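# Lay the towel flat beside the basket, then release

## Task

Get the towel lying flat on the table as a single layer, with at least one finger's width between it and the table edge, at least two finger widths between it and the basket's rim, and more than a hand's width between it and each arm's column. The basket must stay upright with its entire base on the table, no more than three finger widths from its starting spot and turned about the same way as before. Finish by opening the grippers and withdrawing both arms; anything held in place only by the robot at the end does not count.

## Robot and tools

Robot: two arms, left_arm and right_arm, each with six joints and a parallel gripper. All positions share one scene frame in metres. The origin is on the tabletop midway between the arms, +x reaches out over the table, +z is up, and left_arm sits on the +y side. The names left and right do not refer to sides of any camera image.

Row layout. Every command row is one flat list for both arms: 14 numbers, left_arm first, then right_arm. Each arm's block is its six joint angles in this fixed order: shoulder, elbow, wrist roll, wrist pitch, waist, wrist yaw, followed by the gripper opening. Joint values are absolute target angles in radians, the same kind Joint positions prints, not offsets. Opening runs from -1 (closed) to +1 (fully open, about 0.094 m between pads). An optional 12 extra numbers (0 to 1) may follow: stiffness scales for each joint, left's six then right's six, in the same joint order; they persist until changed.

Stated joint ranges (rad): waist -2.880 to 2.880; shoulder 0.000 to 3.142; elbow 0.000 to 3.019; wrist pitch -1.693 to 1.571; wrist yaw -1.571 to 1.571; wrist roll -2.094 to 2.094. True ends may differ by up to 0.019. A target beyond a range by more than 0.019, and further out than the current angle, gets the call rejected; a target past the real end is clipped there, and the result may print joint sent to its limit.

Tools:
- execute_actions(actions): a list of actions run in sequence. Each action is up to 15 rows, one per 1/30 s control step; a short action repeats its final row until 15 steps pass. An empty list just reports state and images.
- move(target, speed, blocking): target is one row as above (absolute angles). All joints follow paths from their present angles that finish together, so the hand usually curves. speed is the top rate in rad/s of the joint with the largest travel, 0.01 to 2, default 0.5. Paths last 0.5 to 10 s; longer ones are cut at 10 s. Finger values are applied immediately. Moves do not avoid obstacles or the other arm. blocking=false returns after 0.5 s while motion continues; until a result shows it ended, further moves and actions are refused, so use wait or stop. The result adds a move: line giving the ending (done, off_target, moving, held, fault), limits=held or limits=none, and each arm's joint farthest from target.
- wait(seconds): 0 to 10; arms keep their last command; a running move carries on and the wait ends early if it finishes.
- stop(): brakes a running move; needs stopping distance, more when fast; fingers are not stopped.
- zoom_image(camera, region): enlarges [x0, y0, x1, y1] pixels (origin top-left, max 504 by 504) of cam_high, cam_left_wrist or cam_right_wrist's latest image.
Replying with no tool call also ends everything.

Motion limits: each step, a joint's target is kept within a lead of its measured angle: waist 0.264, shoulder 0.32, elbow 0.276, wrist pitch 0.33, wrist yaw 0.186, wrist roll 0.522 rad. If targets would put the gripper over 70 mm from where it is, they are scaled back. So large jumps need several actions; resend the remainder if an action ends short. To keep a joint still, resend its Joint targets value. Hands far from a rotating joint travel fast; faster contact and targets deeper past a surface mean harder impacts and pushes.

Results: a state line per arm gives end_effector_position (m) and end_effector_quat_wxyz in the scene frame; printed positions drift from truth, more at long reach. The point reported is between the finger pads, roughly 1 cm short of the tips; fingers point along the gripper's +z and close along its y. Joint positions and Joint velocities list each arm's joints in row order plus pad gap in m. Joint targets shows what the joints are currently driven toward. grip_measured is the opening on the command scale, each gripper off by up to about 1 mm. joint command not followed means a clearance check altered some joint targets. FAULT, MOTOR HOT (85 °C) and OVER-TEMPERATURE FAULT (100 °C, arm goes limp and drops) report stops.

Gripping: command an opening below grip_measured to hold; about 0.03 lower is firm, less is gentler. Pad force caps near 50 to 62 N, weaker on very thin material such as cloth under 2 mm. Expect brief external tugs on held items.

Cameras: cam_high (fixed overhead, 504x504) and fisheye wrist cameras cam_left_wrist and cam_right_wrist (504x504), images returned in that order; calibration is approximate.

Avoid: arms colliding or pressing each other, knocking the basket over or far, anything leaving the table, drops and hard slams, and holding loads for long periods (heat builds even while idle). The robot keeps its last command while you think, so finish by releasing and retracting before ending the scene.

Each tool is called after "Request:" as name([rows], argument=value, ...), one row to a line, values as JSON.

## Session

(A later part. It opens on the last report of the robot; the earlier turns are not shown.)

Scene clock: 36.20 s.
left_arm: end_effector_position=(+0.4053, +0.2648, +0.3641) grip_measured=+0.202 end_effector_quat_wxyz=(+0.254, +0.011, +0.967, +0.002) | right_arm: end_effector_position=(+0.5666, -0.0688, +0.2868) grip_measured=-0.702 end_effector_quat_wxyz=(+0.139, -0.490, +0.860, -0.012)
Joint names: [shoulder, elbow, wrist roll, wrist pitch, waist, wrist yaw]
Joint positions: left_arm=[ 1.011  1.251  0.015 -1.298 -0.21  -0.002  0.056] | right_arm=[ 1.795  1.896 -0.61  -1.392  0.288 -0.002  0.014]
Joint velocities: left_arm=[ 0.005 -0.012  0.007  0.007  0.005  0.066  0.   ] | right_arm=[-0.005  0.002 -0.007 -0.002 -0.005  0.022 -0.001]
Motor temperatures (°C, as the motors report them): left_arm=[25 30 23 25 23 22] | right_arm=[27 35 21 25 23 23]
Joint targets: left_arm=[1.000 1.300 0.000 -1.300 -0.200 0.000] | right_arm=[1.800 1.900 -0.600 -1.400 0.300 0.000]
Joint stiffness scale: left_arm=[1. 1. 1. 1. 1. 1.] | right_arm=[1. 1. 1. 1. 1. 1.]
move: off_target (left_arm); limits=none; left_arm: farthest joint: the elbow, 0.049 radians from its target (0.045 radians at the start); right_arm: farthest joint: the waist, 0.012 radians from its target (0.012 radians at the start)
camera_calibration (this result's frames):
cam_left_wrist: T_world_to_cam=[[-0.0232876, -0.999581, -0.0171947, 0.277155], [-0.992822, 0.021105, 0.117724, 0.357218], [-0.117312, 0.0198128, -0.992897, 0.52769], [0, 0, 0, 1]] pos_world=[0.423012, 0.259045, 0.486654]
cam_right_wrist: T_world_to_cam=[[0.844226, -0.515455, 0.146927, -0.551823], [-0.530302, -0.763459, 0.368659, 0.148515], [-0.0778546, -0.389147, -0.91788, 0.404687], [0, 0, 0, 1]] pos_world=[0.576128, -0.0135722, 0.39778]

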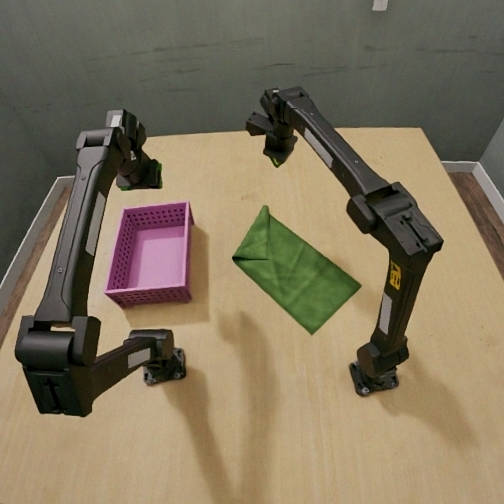

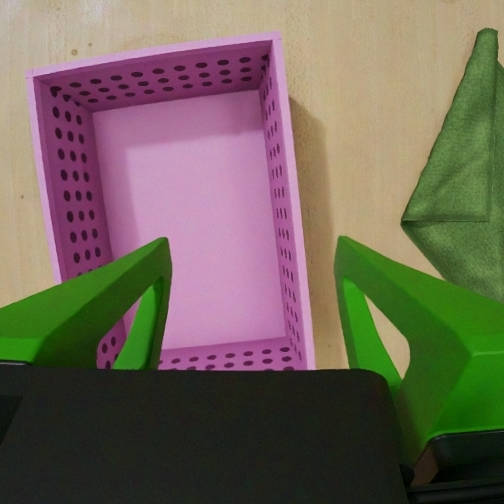

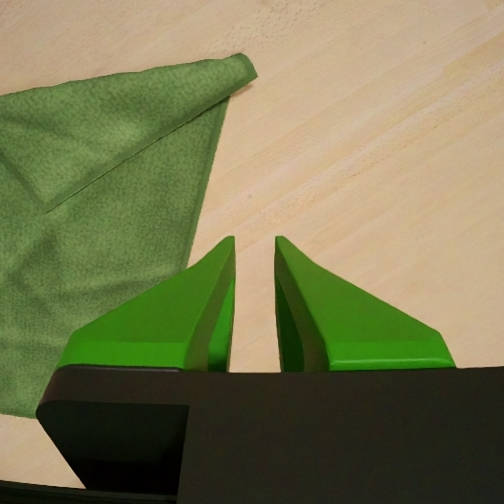

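Request:
move(target=[1.0,1.3,0,-1.3,0.3,0,0.2,1.5,1.0,0,-0.9,0.40,0,-0.6], speed=1)

Request:
move(target=[1.0,1.3,0,-1.3,0.3,0,0.2,1.75,1.13,0,-0.9,0.40,0,-0.6])

Request:
move(target=[1.0,1.3,0,-1.3,0.3,0,0.2,2.2,1.83,0,-1.12,0.52,0,-0.6], speed=0.3)

Request:
move(target=[1.0,1.3,0,-1.3,0.3,0,0.2,1.0,1.2,0,-1.3,-0.5,0,-0.6], speed=1)

Scene clock: 48.13 s.
left_arm: end_effector_position=(+0.3607, +0.4428, +0.3616) grip_measured=+0.202 end_effector_quat_wxyz=(+0.243, -0.230, +0.940, +0.064) | right_arm: end_effector_position=(+0.3741, -0.1096, +0.0739) grip_measured=-0.602 end_effector_quat_wxyz=(+0.060, -0.263, +0.963, +0.017)
Joint names: [shoulder, elbow, wrist roll, wrist pitch, waist, wrist yaw]
Joint positions: left_arm=[ 1.011  1.246  0.015 -1.298  0.292 -0.002  0.056] | right_arm=[ 1.521  0.987 -0.01  -0.912  0.386 -0.002  0.019]
Joint velocities: left_arm=[-0.024 -0.002  0.022  0.002  0.005 -0.007  0.   ] | right_arm=[-0.015  0.007 -0.022  0.002 -0.005 -0.007 -0.   ]
Motor temperatures (°C, as the motors report them): left_arm=[25 32 23 25 23 22] | right_arm=[27 35 21 25 23 23]
Joint targets: left_arm=[1.000 1.300 -0.000 -1.300 0.300 0.000] | right_arm=[1.500 1.000 0.000 -0.900 0.400 0.000]
Joint stiffness scale: left_arm=[1. 1. 1. 1. 1. 1.] | right_arm=[1. 1. 1. 1. 1. 1.]
move: off_target (left_arm, right_arm); limits=none; left_arm: farthest joint: the elbow, 0.054 radians from its target (0.049 radians at the start); right_arm: farthest joint: the shoulder, 0.021 radians from its target (0.295 radians at the start)
camera_calibration (this result's frames):
cam_left_wrist: T_world_to_cam=[[0.460643, -0.88743, -0.0166015, 0.229616], [-0.879913, -0.459035, 0.122639, 0.47954], [-0.116455, -0.0418852, -0.992312, 0.543307], [0, 0, 0, 1]] pos_world=[0.379453, 0.446651, 0.484131]
cam_right_wrist: T_world_to_cam=[[0.513168, -0.858218, -0.0110282, -0.281083], [-0.755165, -0.45758, 0.46941, 0.203905], [-0.407902, -0.232558, -0.882911, 0.316404], [0, 0, 0, 1]] pos_world=[0.427286, -0.0743448, 0.180541]

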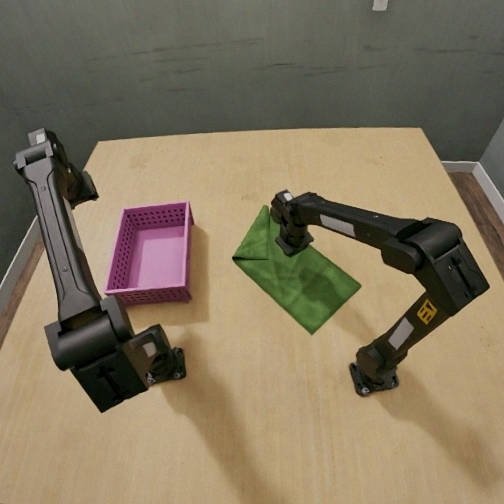

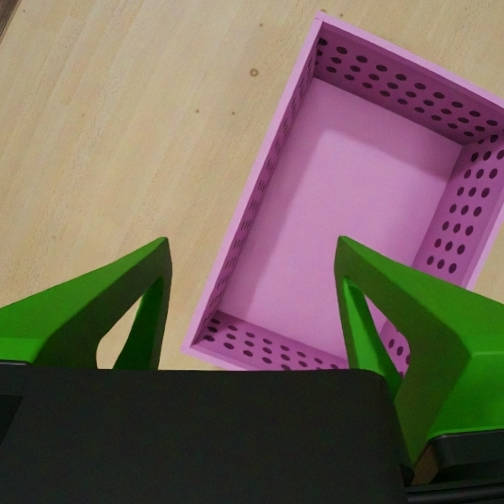

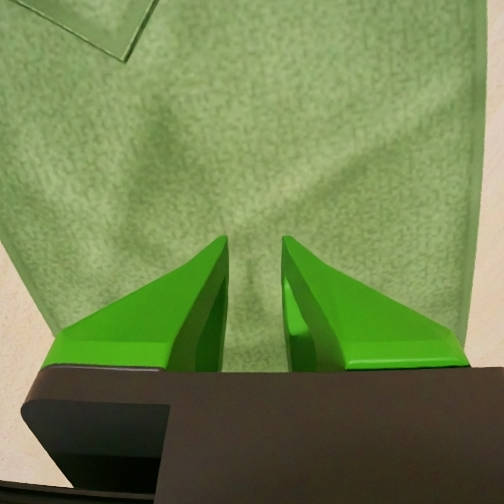

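Scene clock: 49.00 s.
left_arm: end_effector_position=(+0.3605, +0.4427, +0.3607) grip_measured=+0.202 end_effector_quat_wxyz=(+0.242, -0.230, +0.940, +0.064) | right_arm: end_effector_position=(+0.4026, -0.0931, +0.0196) grip_measured=-0.602 end_effector_quat_wxyz=(+0.011, -0.264, +0.965, +0.004)
Joint names: [shoulder, elbow, wrist roll, wrist pitch, waist, wrist yaw]
Joint positions: left_arm=[ 1.011  1.244  0.015 -1.298  0.292 -0.002  0.056] | right_arm=[ 1.735  1.096 -0.01  -0.909  0.386 -0.002  0.019]
Joint velocities: left_arm=[ 0.005 -0.002  0.037 -0.012 -0.015 -0.022 -0.001] | right_arm=[-0.005  0.007 -0.022 -0.017 -0.015 -0.007 -0.001]
Motor temperatures (°C, as the motors report them): left_arm=[25 32 23 25 23 22] | right_arm=[26 35 21 25 23 23]
Joint targets: left_arm=[1.000 1.300 -0.000 -1.300 0.300 0.000] | right_arm=[1.750 1.130 -0.000 -0.900 0.400 -0.000]
Joint stiffness scale: left_arm=[1. 1. 1. 1. 1. 1.] | right_arm=[1. 1. 1. 1. 1. 1.]
move: off_target (left_arm, right_arm); limits=none; left_arm: farthest joint: the elbow, 0.056 radians from its target (0.054 radians at the start); right_arm: farthest joint: the elbow, 0.034 radians from its target (0.143 radians at the start)
camera_calibration (this result's frames):
cam_left_wrist: T_world_to_cam=[[0.460615, -0.887445, -0.016573, 0.229603], [-0.879705, -0.458924, 0.124532, 0.478609], [-0.118121, -0.042782, -0.992077, 0.543261], [0, 0, 0, 1]] pos_world=[0.379446, 0.446647, 0.48316]
cam_right_wrist: T_world_to_cam=[[0.511809, -0.859008, -0.0125077, -0.281678], [-0.710403, -0.431366, 0.556104, 0.241241], [-0.483093, -0.275734, -0.831019, 0.309203], [0, 0, 0, 1]] pos_world=[0.464917, -0.0526434, 0.119275]

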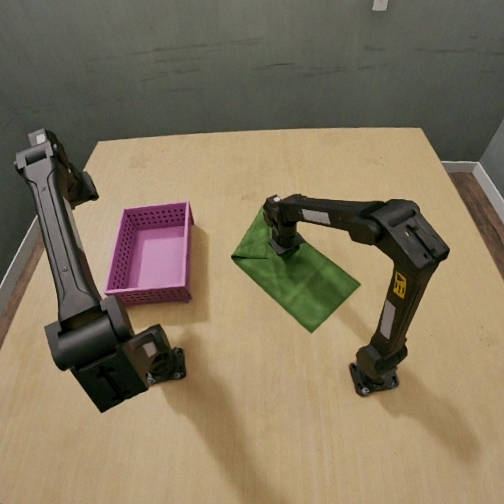

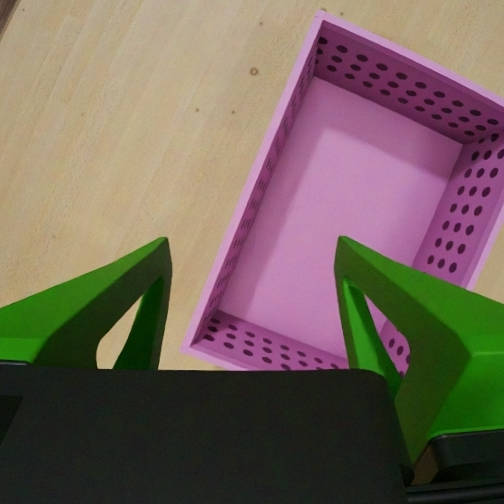

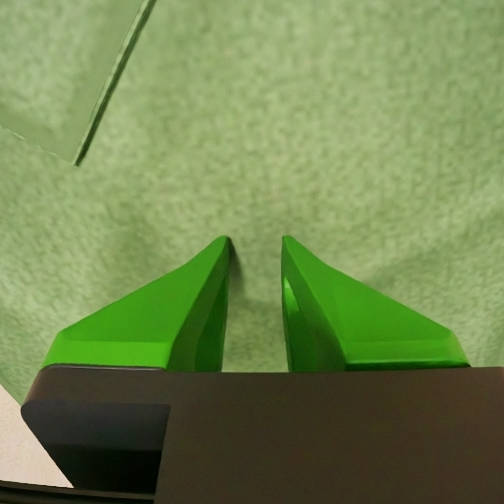

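Scene clock: 51.87 s.
left_arm: end_effector_position=(+0.3603, +0.4427, +0.3601) grip_measured=+0.202 end_effector_quat_wxyz=(+0.242, -0.230, +0.941, +0.064) | right_arm: end_effector_position=(+0.5366, +0.0746, +0.0247) grip_measured=-0.602 end_effector_quat_wxyz=(+0.043, -0.320, +0.946, +0.015)
Joint names: [shoulder, elbow, wrist roll, wrist pitch, waist, wrist yaw]
Joint positions: left_arm=[ 1.011  1.243  0.015 -1.298  0.292 -0.002  0.056] | right_arm=[ 2.161  1.792 -0.01  -1.111  0.504 -0.002  0.019]
Joint velocities: left_arm=[ 0.005  0.012 -0.022 -0.002 -0.005  0.022  0.   ] | right_arm=[ 0.005 -0.002 -0.066 -0.012 -0.015 -0.037 -0.   ]
Motor temperatures (°C, as the motors report them): left_arm=[25 32 23 25 23 22] | right_arm=[26 36 21 25 23 23]
Joint targets: left_arm=[1.000 1.300 -0.000 -1.300 0.300 -0.000] | right_arm=[2.200 1.830 -0.000 -1.120 0.520 -0.000]
Joint stiffness scale: left_arm=[1. 1. 1. 1. 1. 1.] | right_arm=[1. 1. 1. 1. 1. 1.]
move: off_target (left_arm, right_arm); limits=none; left_arm: farthest joint: the elbow, 0.057 radians from its target (0.056 radians at the start); right_arm: farthest joint: the shoulder, 0.039 radians from its target (0.465 radians at the start)
camera_calibration (this result's frames):
cam_left_wrist: T_world_to_cam=[[0.460599, -0.887454, -0.0165559, 0.229596], [-0.879579, -0.458856, 0.125667, 0.47805], [-0.119121, -0.04332, -0.991934, 0.543233], [0, 0, 0, 1]] pos_world=[0.379442, 0.446645, 0.482577]
cam_right_wrist: T_world_to_cam=[[0.609625, -0.792605, -0.01157, -0.263545], [-0.683335, -0.532867, 0.499106, 0.400392], [-0.401759, -0.296361, -0.866464, 0.383177], [0, 0, 0, 1]] pos_world=[0.58821, 0.118027, 0.129122]

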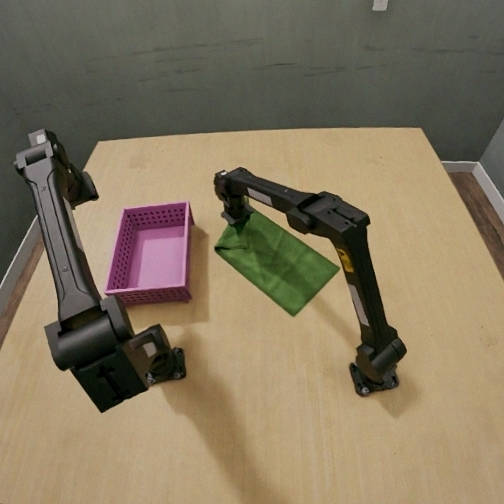

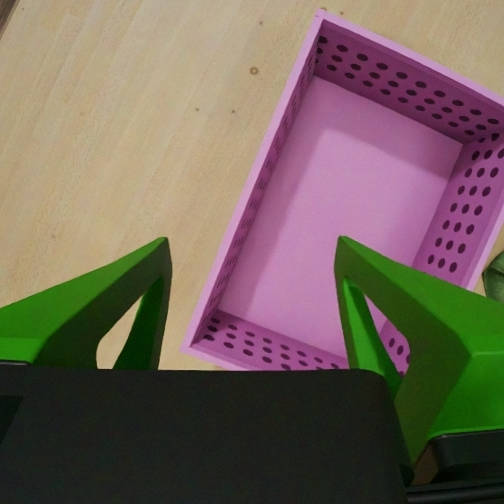

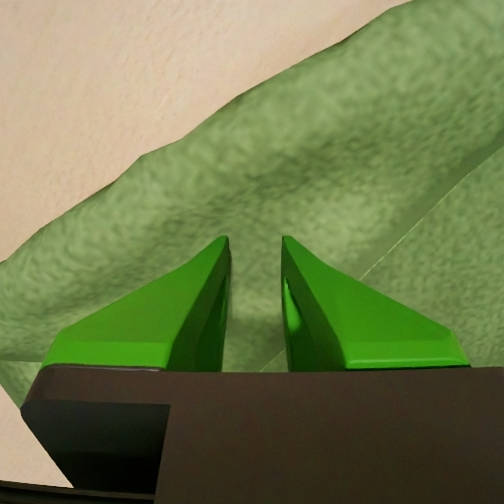

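Scene clock: 53.90 s.
left_arm: end_effector_position=(+0.3604, +0.4427, +0.3603) grip_measured=+0.202 end_effector_quat_wxyz=(+0.242, -0.230, +0.941, +0.064) | right_arm: end_effector_position=(+0.3352, -0.4582, +0.3405) grip_measured=-0.602 end_effector_quat_wxyz=(+0.229, +0.179, +0.956, -0.046)
Joint names: [shoulder, elbow, wrist roll, wrist pitch, waist, wrist yaw]
Joint positions: left_arm=[ 1.011  1.243  0.015 -1.298  0.292 -0.002  0.056] | right_arm=[ 0.997  1.193 -0.008 -1.296 -0.516  0.001  0.019]
Joint velocities: left_arm=[ 0.024 -0.002  0.022 -0.032 -0.005  0.037 -0.   ] | right_arm=[-0.024 -0.007 -0.051 -0.002  0.005 -0.007  0.   ]
Motor temperatures (°C, as the motors report them): left_arm=[25 32 23 25 23 22] | right_arm=[26 35 21 25 23 23]
Joint targets: left_arm=[1.000 1.300 0.000 -1.300 0.300 -0.000] | right_arm=[1.000 1.200 -0.000 -1.300 -0.500 0.000]
Joint stiffness scale: left_arm=[1. 1. 1. 1. 1. 1.] | right_arm=[1. 1. 1. 1. 1. 1.]
move: off_target (left_arm); limits=none; left_arm: farthest joint: the elbow, 0.057 radians from its target (0.057 radians at the start); right_arm: farthest joint: the waist, 0.016 radians from its target (1.004 radians at the start)
camera_calibration (this result's frames):
cam_left_wrist: T_world_to_cam=[[0.460604, -0.887451, -0.0165616, 0.229598], [-0.879621, -0.458878, 0.125289, 0.478237], [-0.118788, -0.0431407, -0.991982, 0.543242], [0, 0, 0, 1]] pos_world=[0.379443, 0.446646, 0.482771]
cam_right_wrist: T_world_to_cam=[[-0.356241, -0.934387, -0.00356229, -0.30333], [-0.925073, 0.352148, 0.142236, 0.429285], [-0.131649, 0.0539656, -0.989826, 0.530038], [0, 0, 0, 1]] pos_world=[0.358841, -0.463203, 0.462505]

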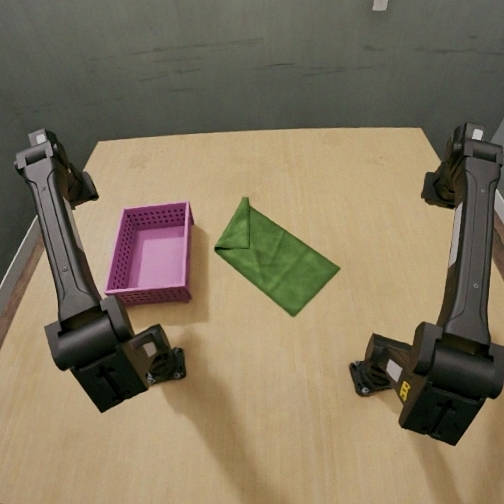

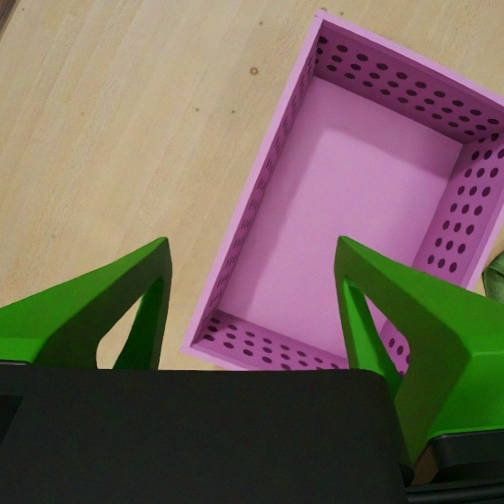

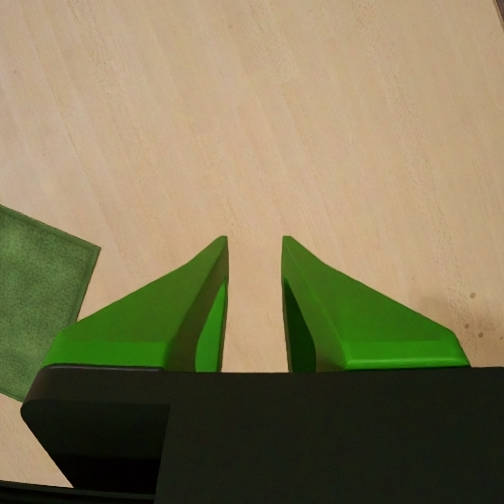

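Request:
move(target=[1.0,1.3,0,-1.3,0.3,0,-0.6,1.5,1.0,0,-0.9,0.37,0,-0.6], speed=1)

Request:
move(target=[1.0,1.3,0,-1.3,0.3,0,-0.6,1.74,1.05,0,-0.9,0.37,0,-0.6])

Request:
move(target=[1.3,1.4,0,-1.4,-0.8,0,-0.6,1.74,1.05,0,-0.9,0.1,0,-0.6])

Scene clock: 59.47 s.
left_arm: end_effector_position=(+0.3604, +0.4427, +0.3603) grip_measured=-0.598 end_effector_quat_wxyz=(+0.242, -0.230, +0.941, +0.064) | right_arm: end_effector_position=(+0.3769, -0.1108, +0.0822) grip_measured=-0.601 end_effector_quat_wxyz=(+0.071, -0.260, +0.963, +0.018)
Joint names: [shoulder, elbow, wrist roll, wrist pitch, waist, wrist yaw]
Joint positions: left_arm=[ 1.011  1.243  0.015 -1.298  0.292 -0.002  0.019] | right_arm=[ 1.502  0.989 -0.008 -0.912  0.382  0.001  0.019]
Joint velocities: left_arm=[-0.024 -0.007 -0.022 -0.002  0.005 -0.095 -0.001] | right_arm=[ 0.005 -0.002  0.051 -0.012  0.015  0.022 -0.   ]
Motor temperatures (°C, as the motors report them): left_arm=[25 32 23 25 23 22] | right_arm=[26 36 21 25 23 23]
Joint targets: left_arm=[1.000 1.300 -0.000 -1.300 0.300 0.000] | right_arm=[1.500 1.000 -0.000 -0.900 0.370 0.000]
Joint stiffness scale: left_arm=[1. 1. 1. 1. 1. 1.] | right_arm=[1. 1. 1. 1. 1. 1.]
move: off_target (left_arm); limits=none; left_arm: farthest joint: the elbow, 0.057 radians from its target (0.057 radians at the start); right_arm: farthest joint: the waist, 0.012 radians from its target (0.886 radians at the start)
camera_calibration (this result's frames):
cam_left_wrist: T_world_to_cam=[[0.460604, -0.887451, -0.0165616, 0.229598], [-0.879621, -0.458878, 0.125289, 0.478237], [-0.118788, -0.0431407, -0.991982, 0.543242], [0, 0, 0, 1]] pos_world=[0.379443, 0.446646, 0.482771]
cam_right_wrist: T_world_to_cam=[[0.507159, -0.861812, -0.00839904, -0.281805], [-0.767363, -0.455971, 0.450826, 0.207916], [-0.392357, -0.222195, -0.892572, 0.32076], [0, 0, 0, 1]] pos_world=[0.428319, -0.0767877, 0.1902]

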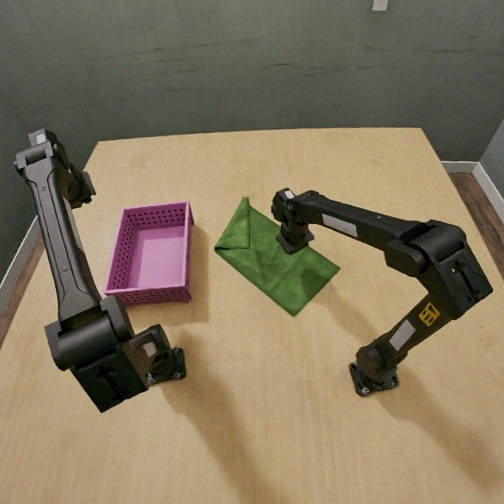

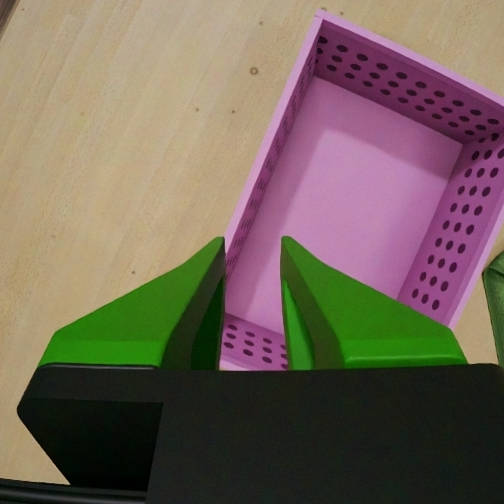

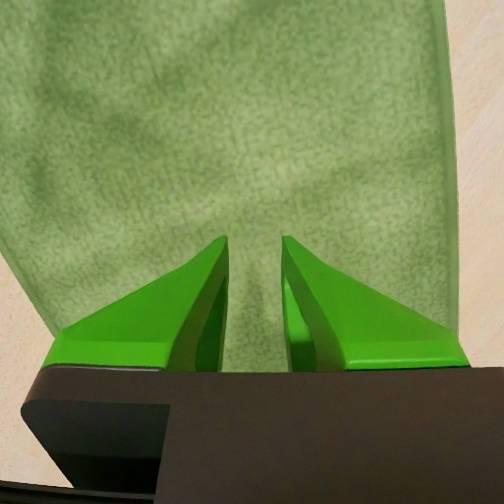

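Scene clock: 60.37 s.
left_arm: end_effector_position=(+0.3603, +0.4426, +0.3599) grip_measured=-0.598 end_effector_quat_wxyz=(+0.242, -0.230, +0.941, +0.064) | right_arm: end_effector_position=(+0.3846, -0.1064, +0.0158) grip_measured=-0.601 end_effector_quat_wxyz=(+0.002, -0.261, +0.965, -0.000)
Joint names: [shoulder, elbow, wrist roll, wrist pitch, waist, wrist yaw]
Joint positions: left_arm=[ 1.011  1.242  0.015 -1.298  0.292 -0.002  0.019] | right_arm=[ 1.703  1.04  -0.008 -0.904  0.382  0.001  0.019]
Joint velocities: left_arm=[-0.015 -0.017 -0.037 -0.002 -0.005 -0.007 -0.   ] | right_arm=[ 0.005 -0.002  0.066 -0.012 -0.015  0.081 -0.001]
Motor temperatures (°C, as the motors report them): left_arm=[25 32 23 25 23 22] | right_arm=[26 36 21 25 23 23]
Joint targets: left_arm=[1.000 1.300 0.000 -1.300 0.300 0.000] | right_arm=[1.740 1.050 0.000 -0.900 0.370 -0.000]
Joint stiffness scale: left_arm=[1. 1. 1. 1. 1. 1.] | right_arm=[1. 1. 1. 1. 1. 1.]
move: off_target (left_arm, right_arm); limits=none; left_arm: farthest joint: the elbow, 0.058 radians from its target (0.057 radians at the start); right_arm: farthest joint: the shoulder, 0.037 radians from its target (0.238 radians at the start)
camera_calibration (this result's frames):
cam_left_wrist: T_world_to_cam=[[0.460593, -0.887457, -0.0165502, 0.229593], [-0.879537, -0.458833, 0.126046, 0.477864], [-0.119454, -0.0434993, -0.991886, 0.543223], [0, 0, 0, 1]] pos_world=[0.37944, 0.446644, 0.482383]
cam_right_wrist: T_world_to_cam=[[0.50601, -0.862468, -0.0101202, -0.282076], [-0.703836, -0.419665, 0.573146, 0.22327], [-0.498568, -0.282894, -0.819391, 0.298749], [0, 0, 0, 1]] pos_world=[0.448824, -0.0650688, 0.113971]

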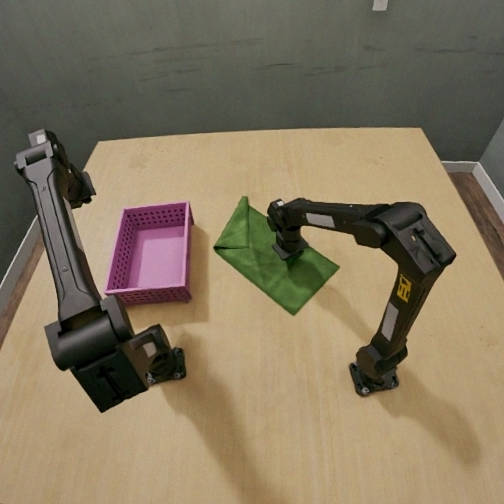

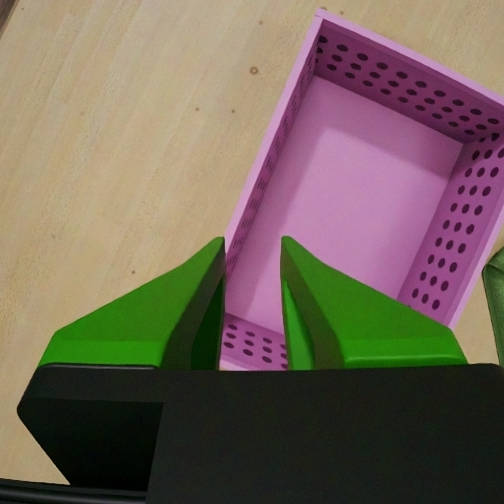

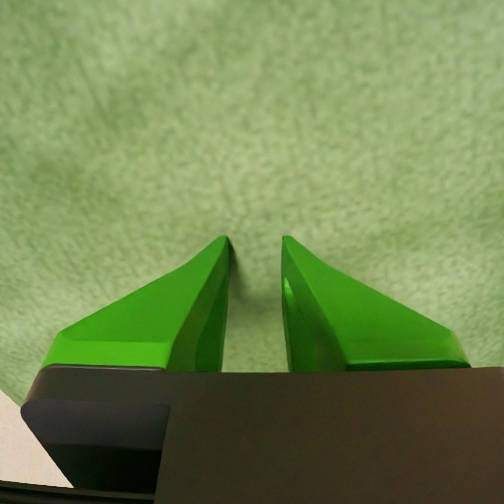

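Scene clock: 62.97 s.
left_arm: end_effector_position=(+0.3832, +0.0316, +0.2930) grip_measured=-0.598 end_effector_quat_wxyz=(+0.109, +0.299, +0.948, -0.032) | right_arm: end_effector_position=(+0.4283, -0.2135, +0.0161) grip_measured=-0.601 end_effector_quat_wxyz=(+0.002, -0.131, +0.991, +0.000)
Joint names: [shoulder, elbow, wrist roll, wrist pitch, waist, wrist yaw]
Joint positions: left_arm=[ 1.293  1.344  0.015 -1.393 -0.798 -0.001  0.019] | right_arm=[ 1.703  1.04  -0.008 -0.904  0.118 -0.     0.019]
Joint velocities: left_arm=[-0.005  0.007 -0.051 -0.002 -0.015 -0.022 -0.001] | right_arm=[-0.015 -0.012  0.022  0.017 -0.015  0.051 -0.001]
Motor temperatures (°C, as the motors report them): left_arm=[25 32 23 25 23 22] | right_arm=[26 35 21 25 23 23]
Joint targets: left_arm=[1.300 1.400 -0.000 -1.400 -0.800 -0.000] | right_arm=[1.740 1.050 0.000 -0.900 0.100 0.000]
Joint stiffness scale: left_arm=[1. 1. 1. 1. 1. 1.] | right_arm=[1. 1. 1. 1. 1. 1.]
move: off_target (left_arm, right_arm); limits=none; left_arm: farthest joint: the elbow, 0.056 radians from its target (0.158 radians at the start); right_arm: farthest joint: the shoulder, 0.037 radians from its target (0.037 radians at the start)
camera_calibration (this result's frames):
cam_left_wrist: T_world_to_cam=[[-0.577215, -0.816522, -0.0107128, 0.246866], [-0.753478, 0.527499, 0.392449, 0.160326], [-0.314792, 0.234599, -0.919711, 0.506571], [0, 0, 0, 1]] pos_world=[0.422761, -0.001841, 0.405624]
cam_right_wrist: T_world_to_cam=[[0.263817, -0.964502, -0.0116372, -0.314543], [-0.789072, -0.22274, 0.572497, 0.287414], [-0.554767, -0.141852, -0.819824, 0.344658], [0, 0, 0, 1]] pos_world=[0.500977, -0.190468, 0.114355]

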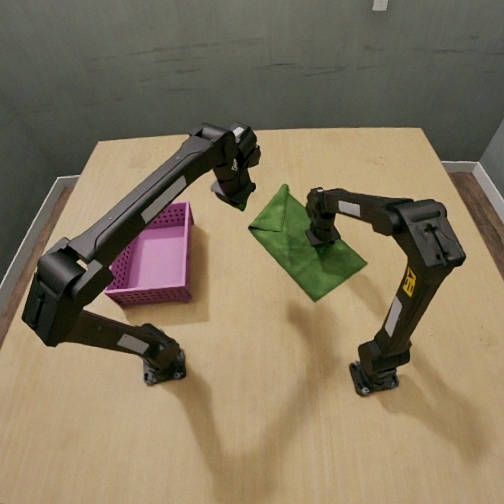

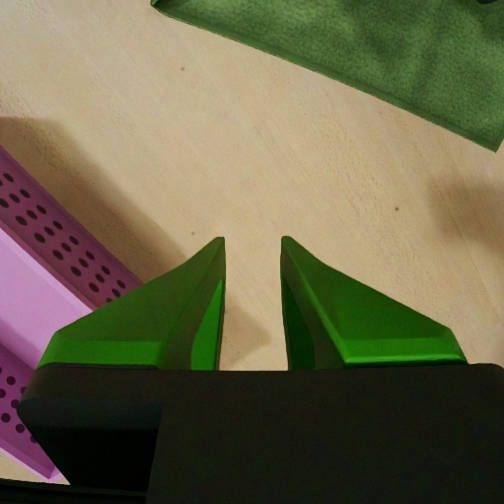

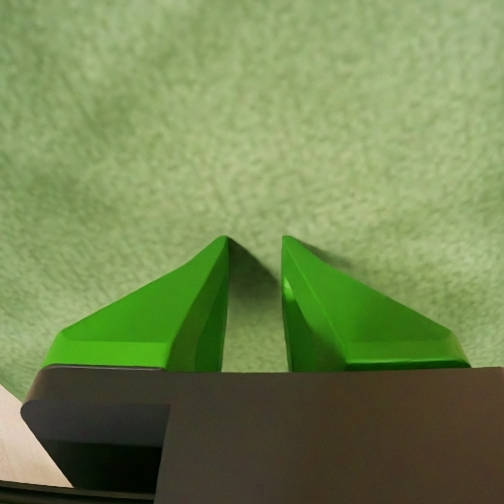

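Request:
move(target=[1.3,1.4,0,-1.4,-0.8,0,-0.6,1.42,0.88,0,-0.9,0.1,0,-0.6])

Request:
move(target=[2.0,1.78,0,-1.11,-0.93,0,-0.6,1.57,0.85,0,-0.9,0.1,0,-0.6])

Request:
move(target=[2.14,1.77,0,-1.11,-0.93,0,-0.6,1.57,0.85,0,-0.9,0.1,0,-0.6], speed=0.2)

Scene clock: 69.37 s.
left_arm: end_effector_position=(+0.3832, +0.0316, +0.2930) grip_measured=-0.598 end_effector_quat_wxyz=(+0.109, +0.299, +0.948, -0.032) | right_arm: end_effector_position=(+0.3790, -0.2269, +0.0734) grip_measured=-0.601 end_effector_quat_wxyz=(+0.061, -0.130, +0.990, +0.008)
Joint names: [shoulder, elbow, wrist roll, wrist pitch, waist, wrist yaw]
Joint positions: left_arm=[ 1.293  1.344  0.015 -1.393 -0.798 -0.001  0.019] | right_arm=[ 1.423  0.879 -0.008 -0.904  0.117 -0.     0.019]
Joint velocities: left_arm=[-0.005  0.007  0.007 -0.027 -0.024  0.051  0.   ] | right_arm=[-0.005 -0.007  0.007 -0.017 -0.015  0.051  0.   ]
Motor temperatures (°C, as the motors report them): left_arm=[25 33 23 25 23 22] | right_arm=[25 35 21 25 23 23]
Joint targets: left_arm=[1.300 1.400 0.000 -1.400 -0.800 -0.000] | right_arm=[1.420 0.880 -0.000 -0.900 0.100 -0.000]
Joint stiffness scale: left_arm=[1. 1. 1. 1. 1. 1.] | right_arm=[1. 1. 1. 1. 1. 1.]
move: off_target (left_arm); limits=none; left_arm: farthest joint: the elbow, 0.056 radians from its target (0.056 radians at the start); right_arm: farthest joint: the waist, 0.017 radians from its target (0.018 radians at the start)
camera_calibration (this result's frames):
cam_left_wrist: T_world_to_cam=[[-0.577215, -0.816522, -0.0107128, 0.246866], [-0.753478, 0.527499, 0.392449, 0.160326], [-0.314792, 0.234599, -0.919711, 0.506571], [0, 0, 0, 1]] pos_world=[0.422761, -0.001841, 0.405624]
cam_right_wrist: T_world_to_cam=[[0.263601, -0.964578, -0.0102067, -0.31393], [-0.849419, -0.237119, 0.471446, 0.239821], [-0.457167, -0.115604, -0.881836, 0.335857], [0, 0, 0, 1]] pos_world=[0.440004, -0.207117, 0.179904]

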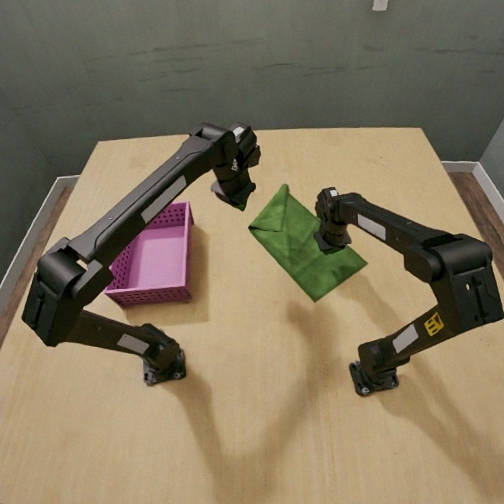

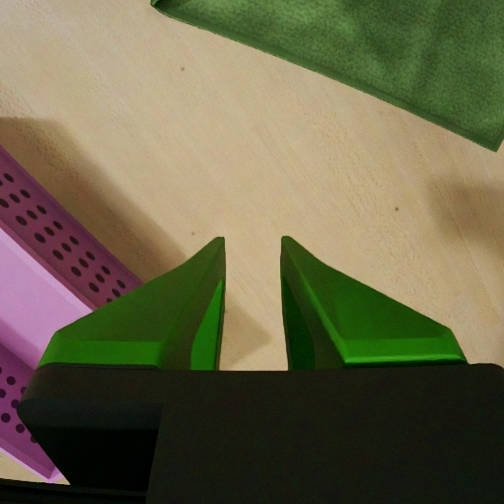

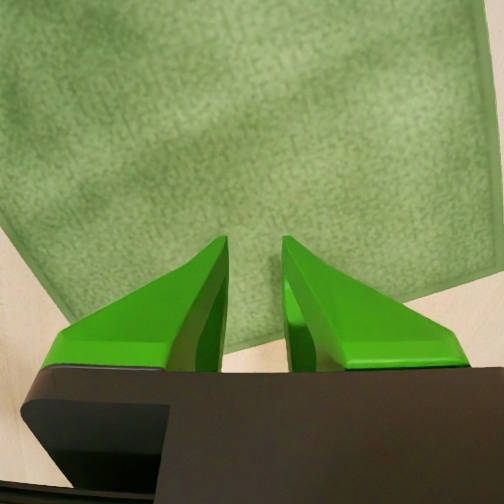

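Scene clock: 71.40 s.
left_arm: end_effector_position=(+0.5267, -0.1619, +0.0964) grip_measured=-0.598 end_effector_quat_wxyz=(+0.080, +0.357, +0.930, -0.029) | right_arm: end_effector_position=(+0.3544, -0.2333, +0.0169) grip_measured=-0.601 end_effector_quat_wxyz=(-0.020, -0.131, +0.991, -0.002)
Joint names: [shoulder, elbow, wrist roll, wrist pitch, waist, wrist yaw]
Joint positions: left_arm=[ 2.009  1.729  0.015 -1.12  -0.92  -0.001  0.019] | right_arm=[ 1.554  0.849 -0.008 -0.904  0.117 -0.     0.019]
Joint velocities: left_arm=[-0.005  0.012  0.037  0.012 -0.005  0.022  0.   ] | right_arm=[-0.005 -0.002 -0.051  0.002 -0.005  0.022 -0.001]
Motor temperatures (°C, as the motors report them): left_arm=[25 33 23 25 23 22] | right_arm=[25 34 21 25 23 23]
Joint targets: left_arm=[2.000 1.780 -0.000 -1.110 -0.930 0.000] | right_arm=[1.570 0.850 0.000 -0.900 0.100 0.000]
Joint stiffness scale: left_arm=[1. 1. 1. 1. 1. 1.] | right_arm=[1. 1. 1. 1. 1. 1.]
move: off_target (left_arm); limits=none; left_arm: farthest joint: the elbow, 0.051 radians from its target (0.436 radians at the start); right_arm: farthest joint: the waist, 0.017 radians from its target (0.017 radians at the start)
camera_calibration (this result's frames):
cam_left_wrist: T_world_to_cam=[[-0.67279, -0.739772, -0.0095833, 0.232311], [-0.665349, 0.59934, 0.445086, 0.407799], [-0.323519, 0.305826, -0.895436, 0.430095], [0, 0, 0, 1]] pos_world=[0.566769, -0.204088, 0.205843]
cam_right_wrist: T_world_to_cam=[[0.26185, -0.965033, -0.0121175, -0.313637], [-0.764795, -0.215143, 0.607291, 0.216873], [-0.588663, -0.149752, -0.794387, 0.311215], [0, 0, 0, 1]] pos_world=[0.43119, -0.209406, 0.111719]

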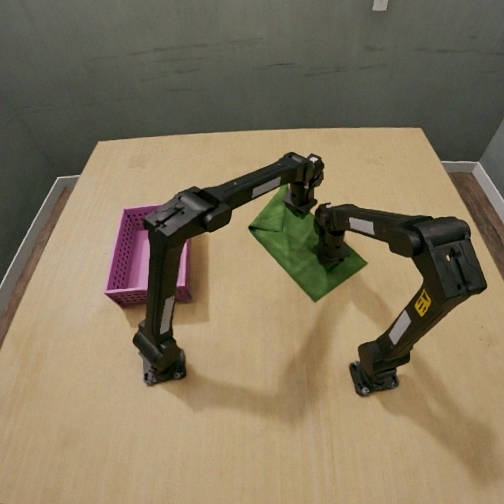

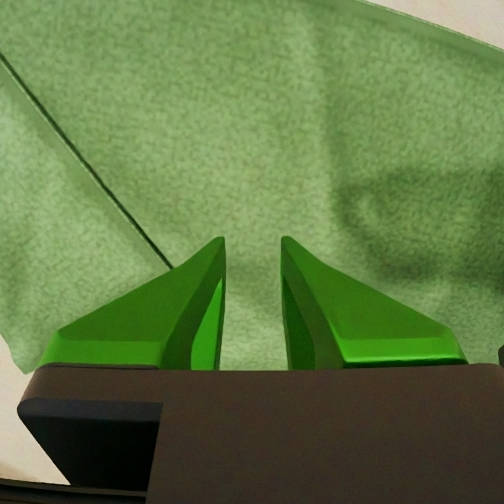

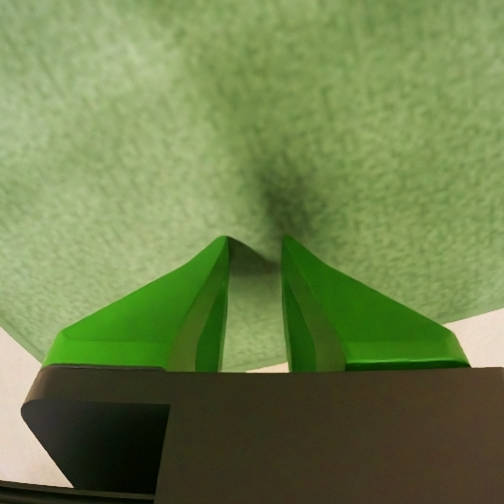

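Scene clock: 72.43 s.
left_arm: end_effector_position=(+0.5241, -0.1596, +0.0266) grip_measured=-0.598 end_effector_quat_wxyz=(+0.031, +0.358, +0.933, -0.011) | right_arm: end_effector_position=(+0.3544, -0.2333, +0.0169) grip_measured=-0.601 end_effector_quat_wxyz=(-0.020, -0.131, +0.991, -0.002)
Joint names: [shoulder, elbow, wrist roll, wrist pitch, waist, wrist yaw]
Joint positions: left_arm=[ 2.127  1.739  0.015 -1.116 -0.92  -0.001  0.019] | right_arm=[ 1.554  0.849 -0.008 -0.904  0.117 -0.     0.019]
Joint velocities: left_arm=[-0.005 -0.017  0.022  0.012 -0.015  0.022 -0.001] | right_arm=[-0.005  0.012 -0.051  0.002 -0.015 -0.037 -0.001]
Motor temperatures (°C, as the motors report them): left_arm=[26 33 23 25 23 22] | right_arm=[25 34 21 25 23 23]
Joint targets: left_arm=[2.140 1.770 0.000 -1.110 -0.930 -0.000] | right_arm=[1.570 0.850 0.000 -0.900 0.100 -0.000]
Joint stiffness scale: left_arm=[1. 1. 1. 1. 1. 1.] | right_arm=[1. 1. 1. 1. 1. 1.]
move: off_target (left_arm); limits=none; left_arm: farthest joint: the elbow, 0.031 radians from its target (0.041 radians at the start); right_arm: farthest joint: the waist, 0.017 radians from its target (0.017 radians at the start)
camera_calibration (this result's frames):
cam_left_wrist: T_world_to_cam=[[-0.673455, -0.73919, -0.00749211, 0.231959], [-0.627165, 0.565969, 0.53511, 0.407998], [-0.391308, 0.365072, -0.844749, 0.409691], [0, 0, 0, 1]] pos_world=[0.572411, -0.209019, 0.1295]
cam_right_wrist: T_world_to_cam=[[0.26185, -0.965033, -0.0121175, -0.313637], [-0.764795, -0.215143, 0.607291, 0.216873], [-0.588663, -0.149752, -0.794387, 0.311215], [0, 0, 0, 1]] pos_world=[0.43119, -0.209406, 0.111719]

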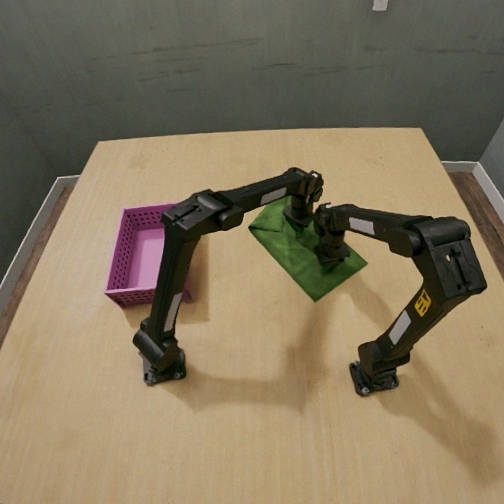

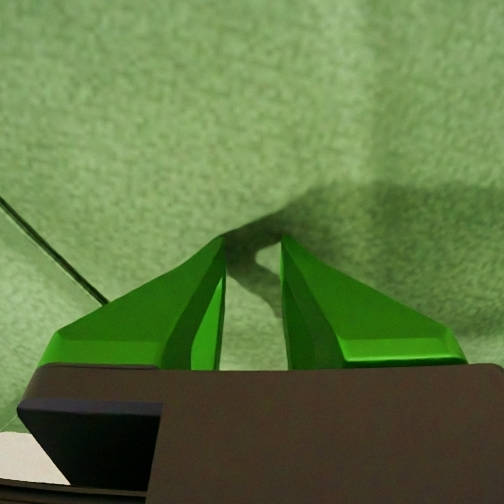

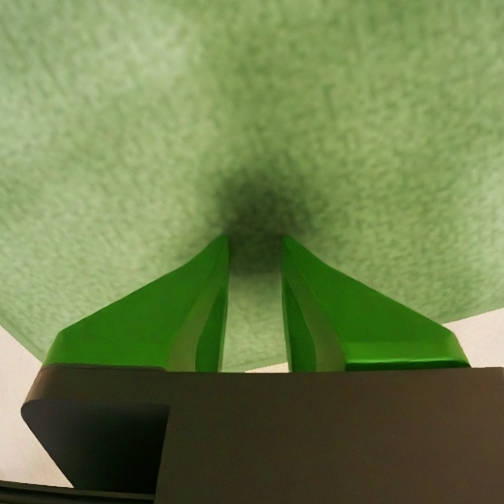

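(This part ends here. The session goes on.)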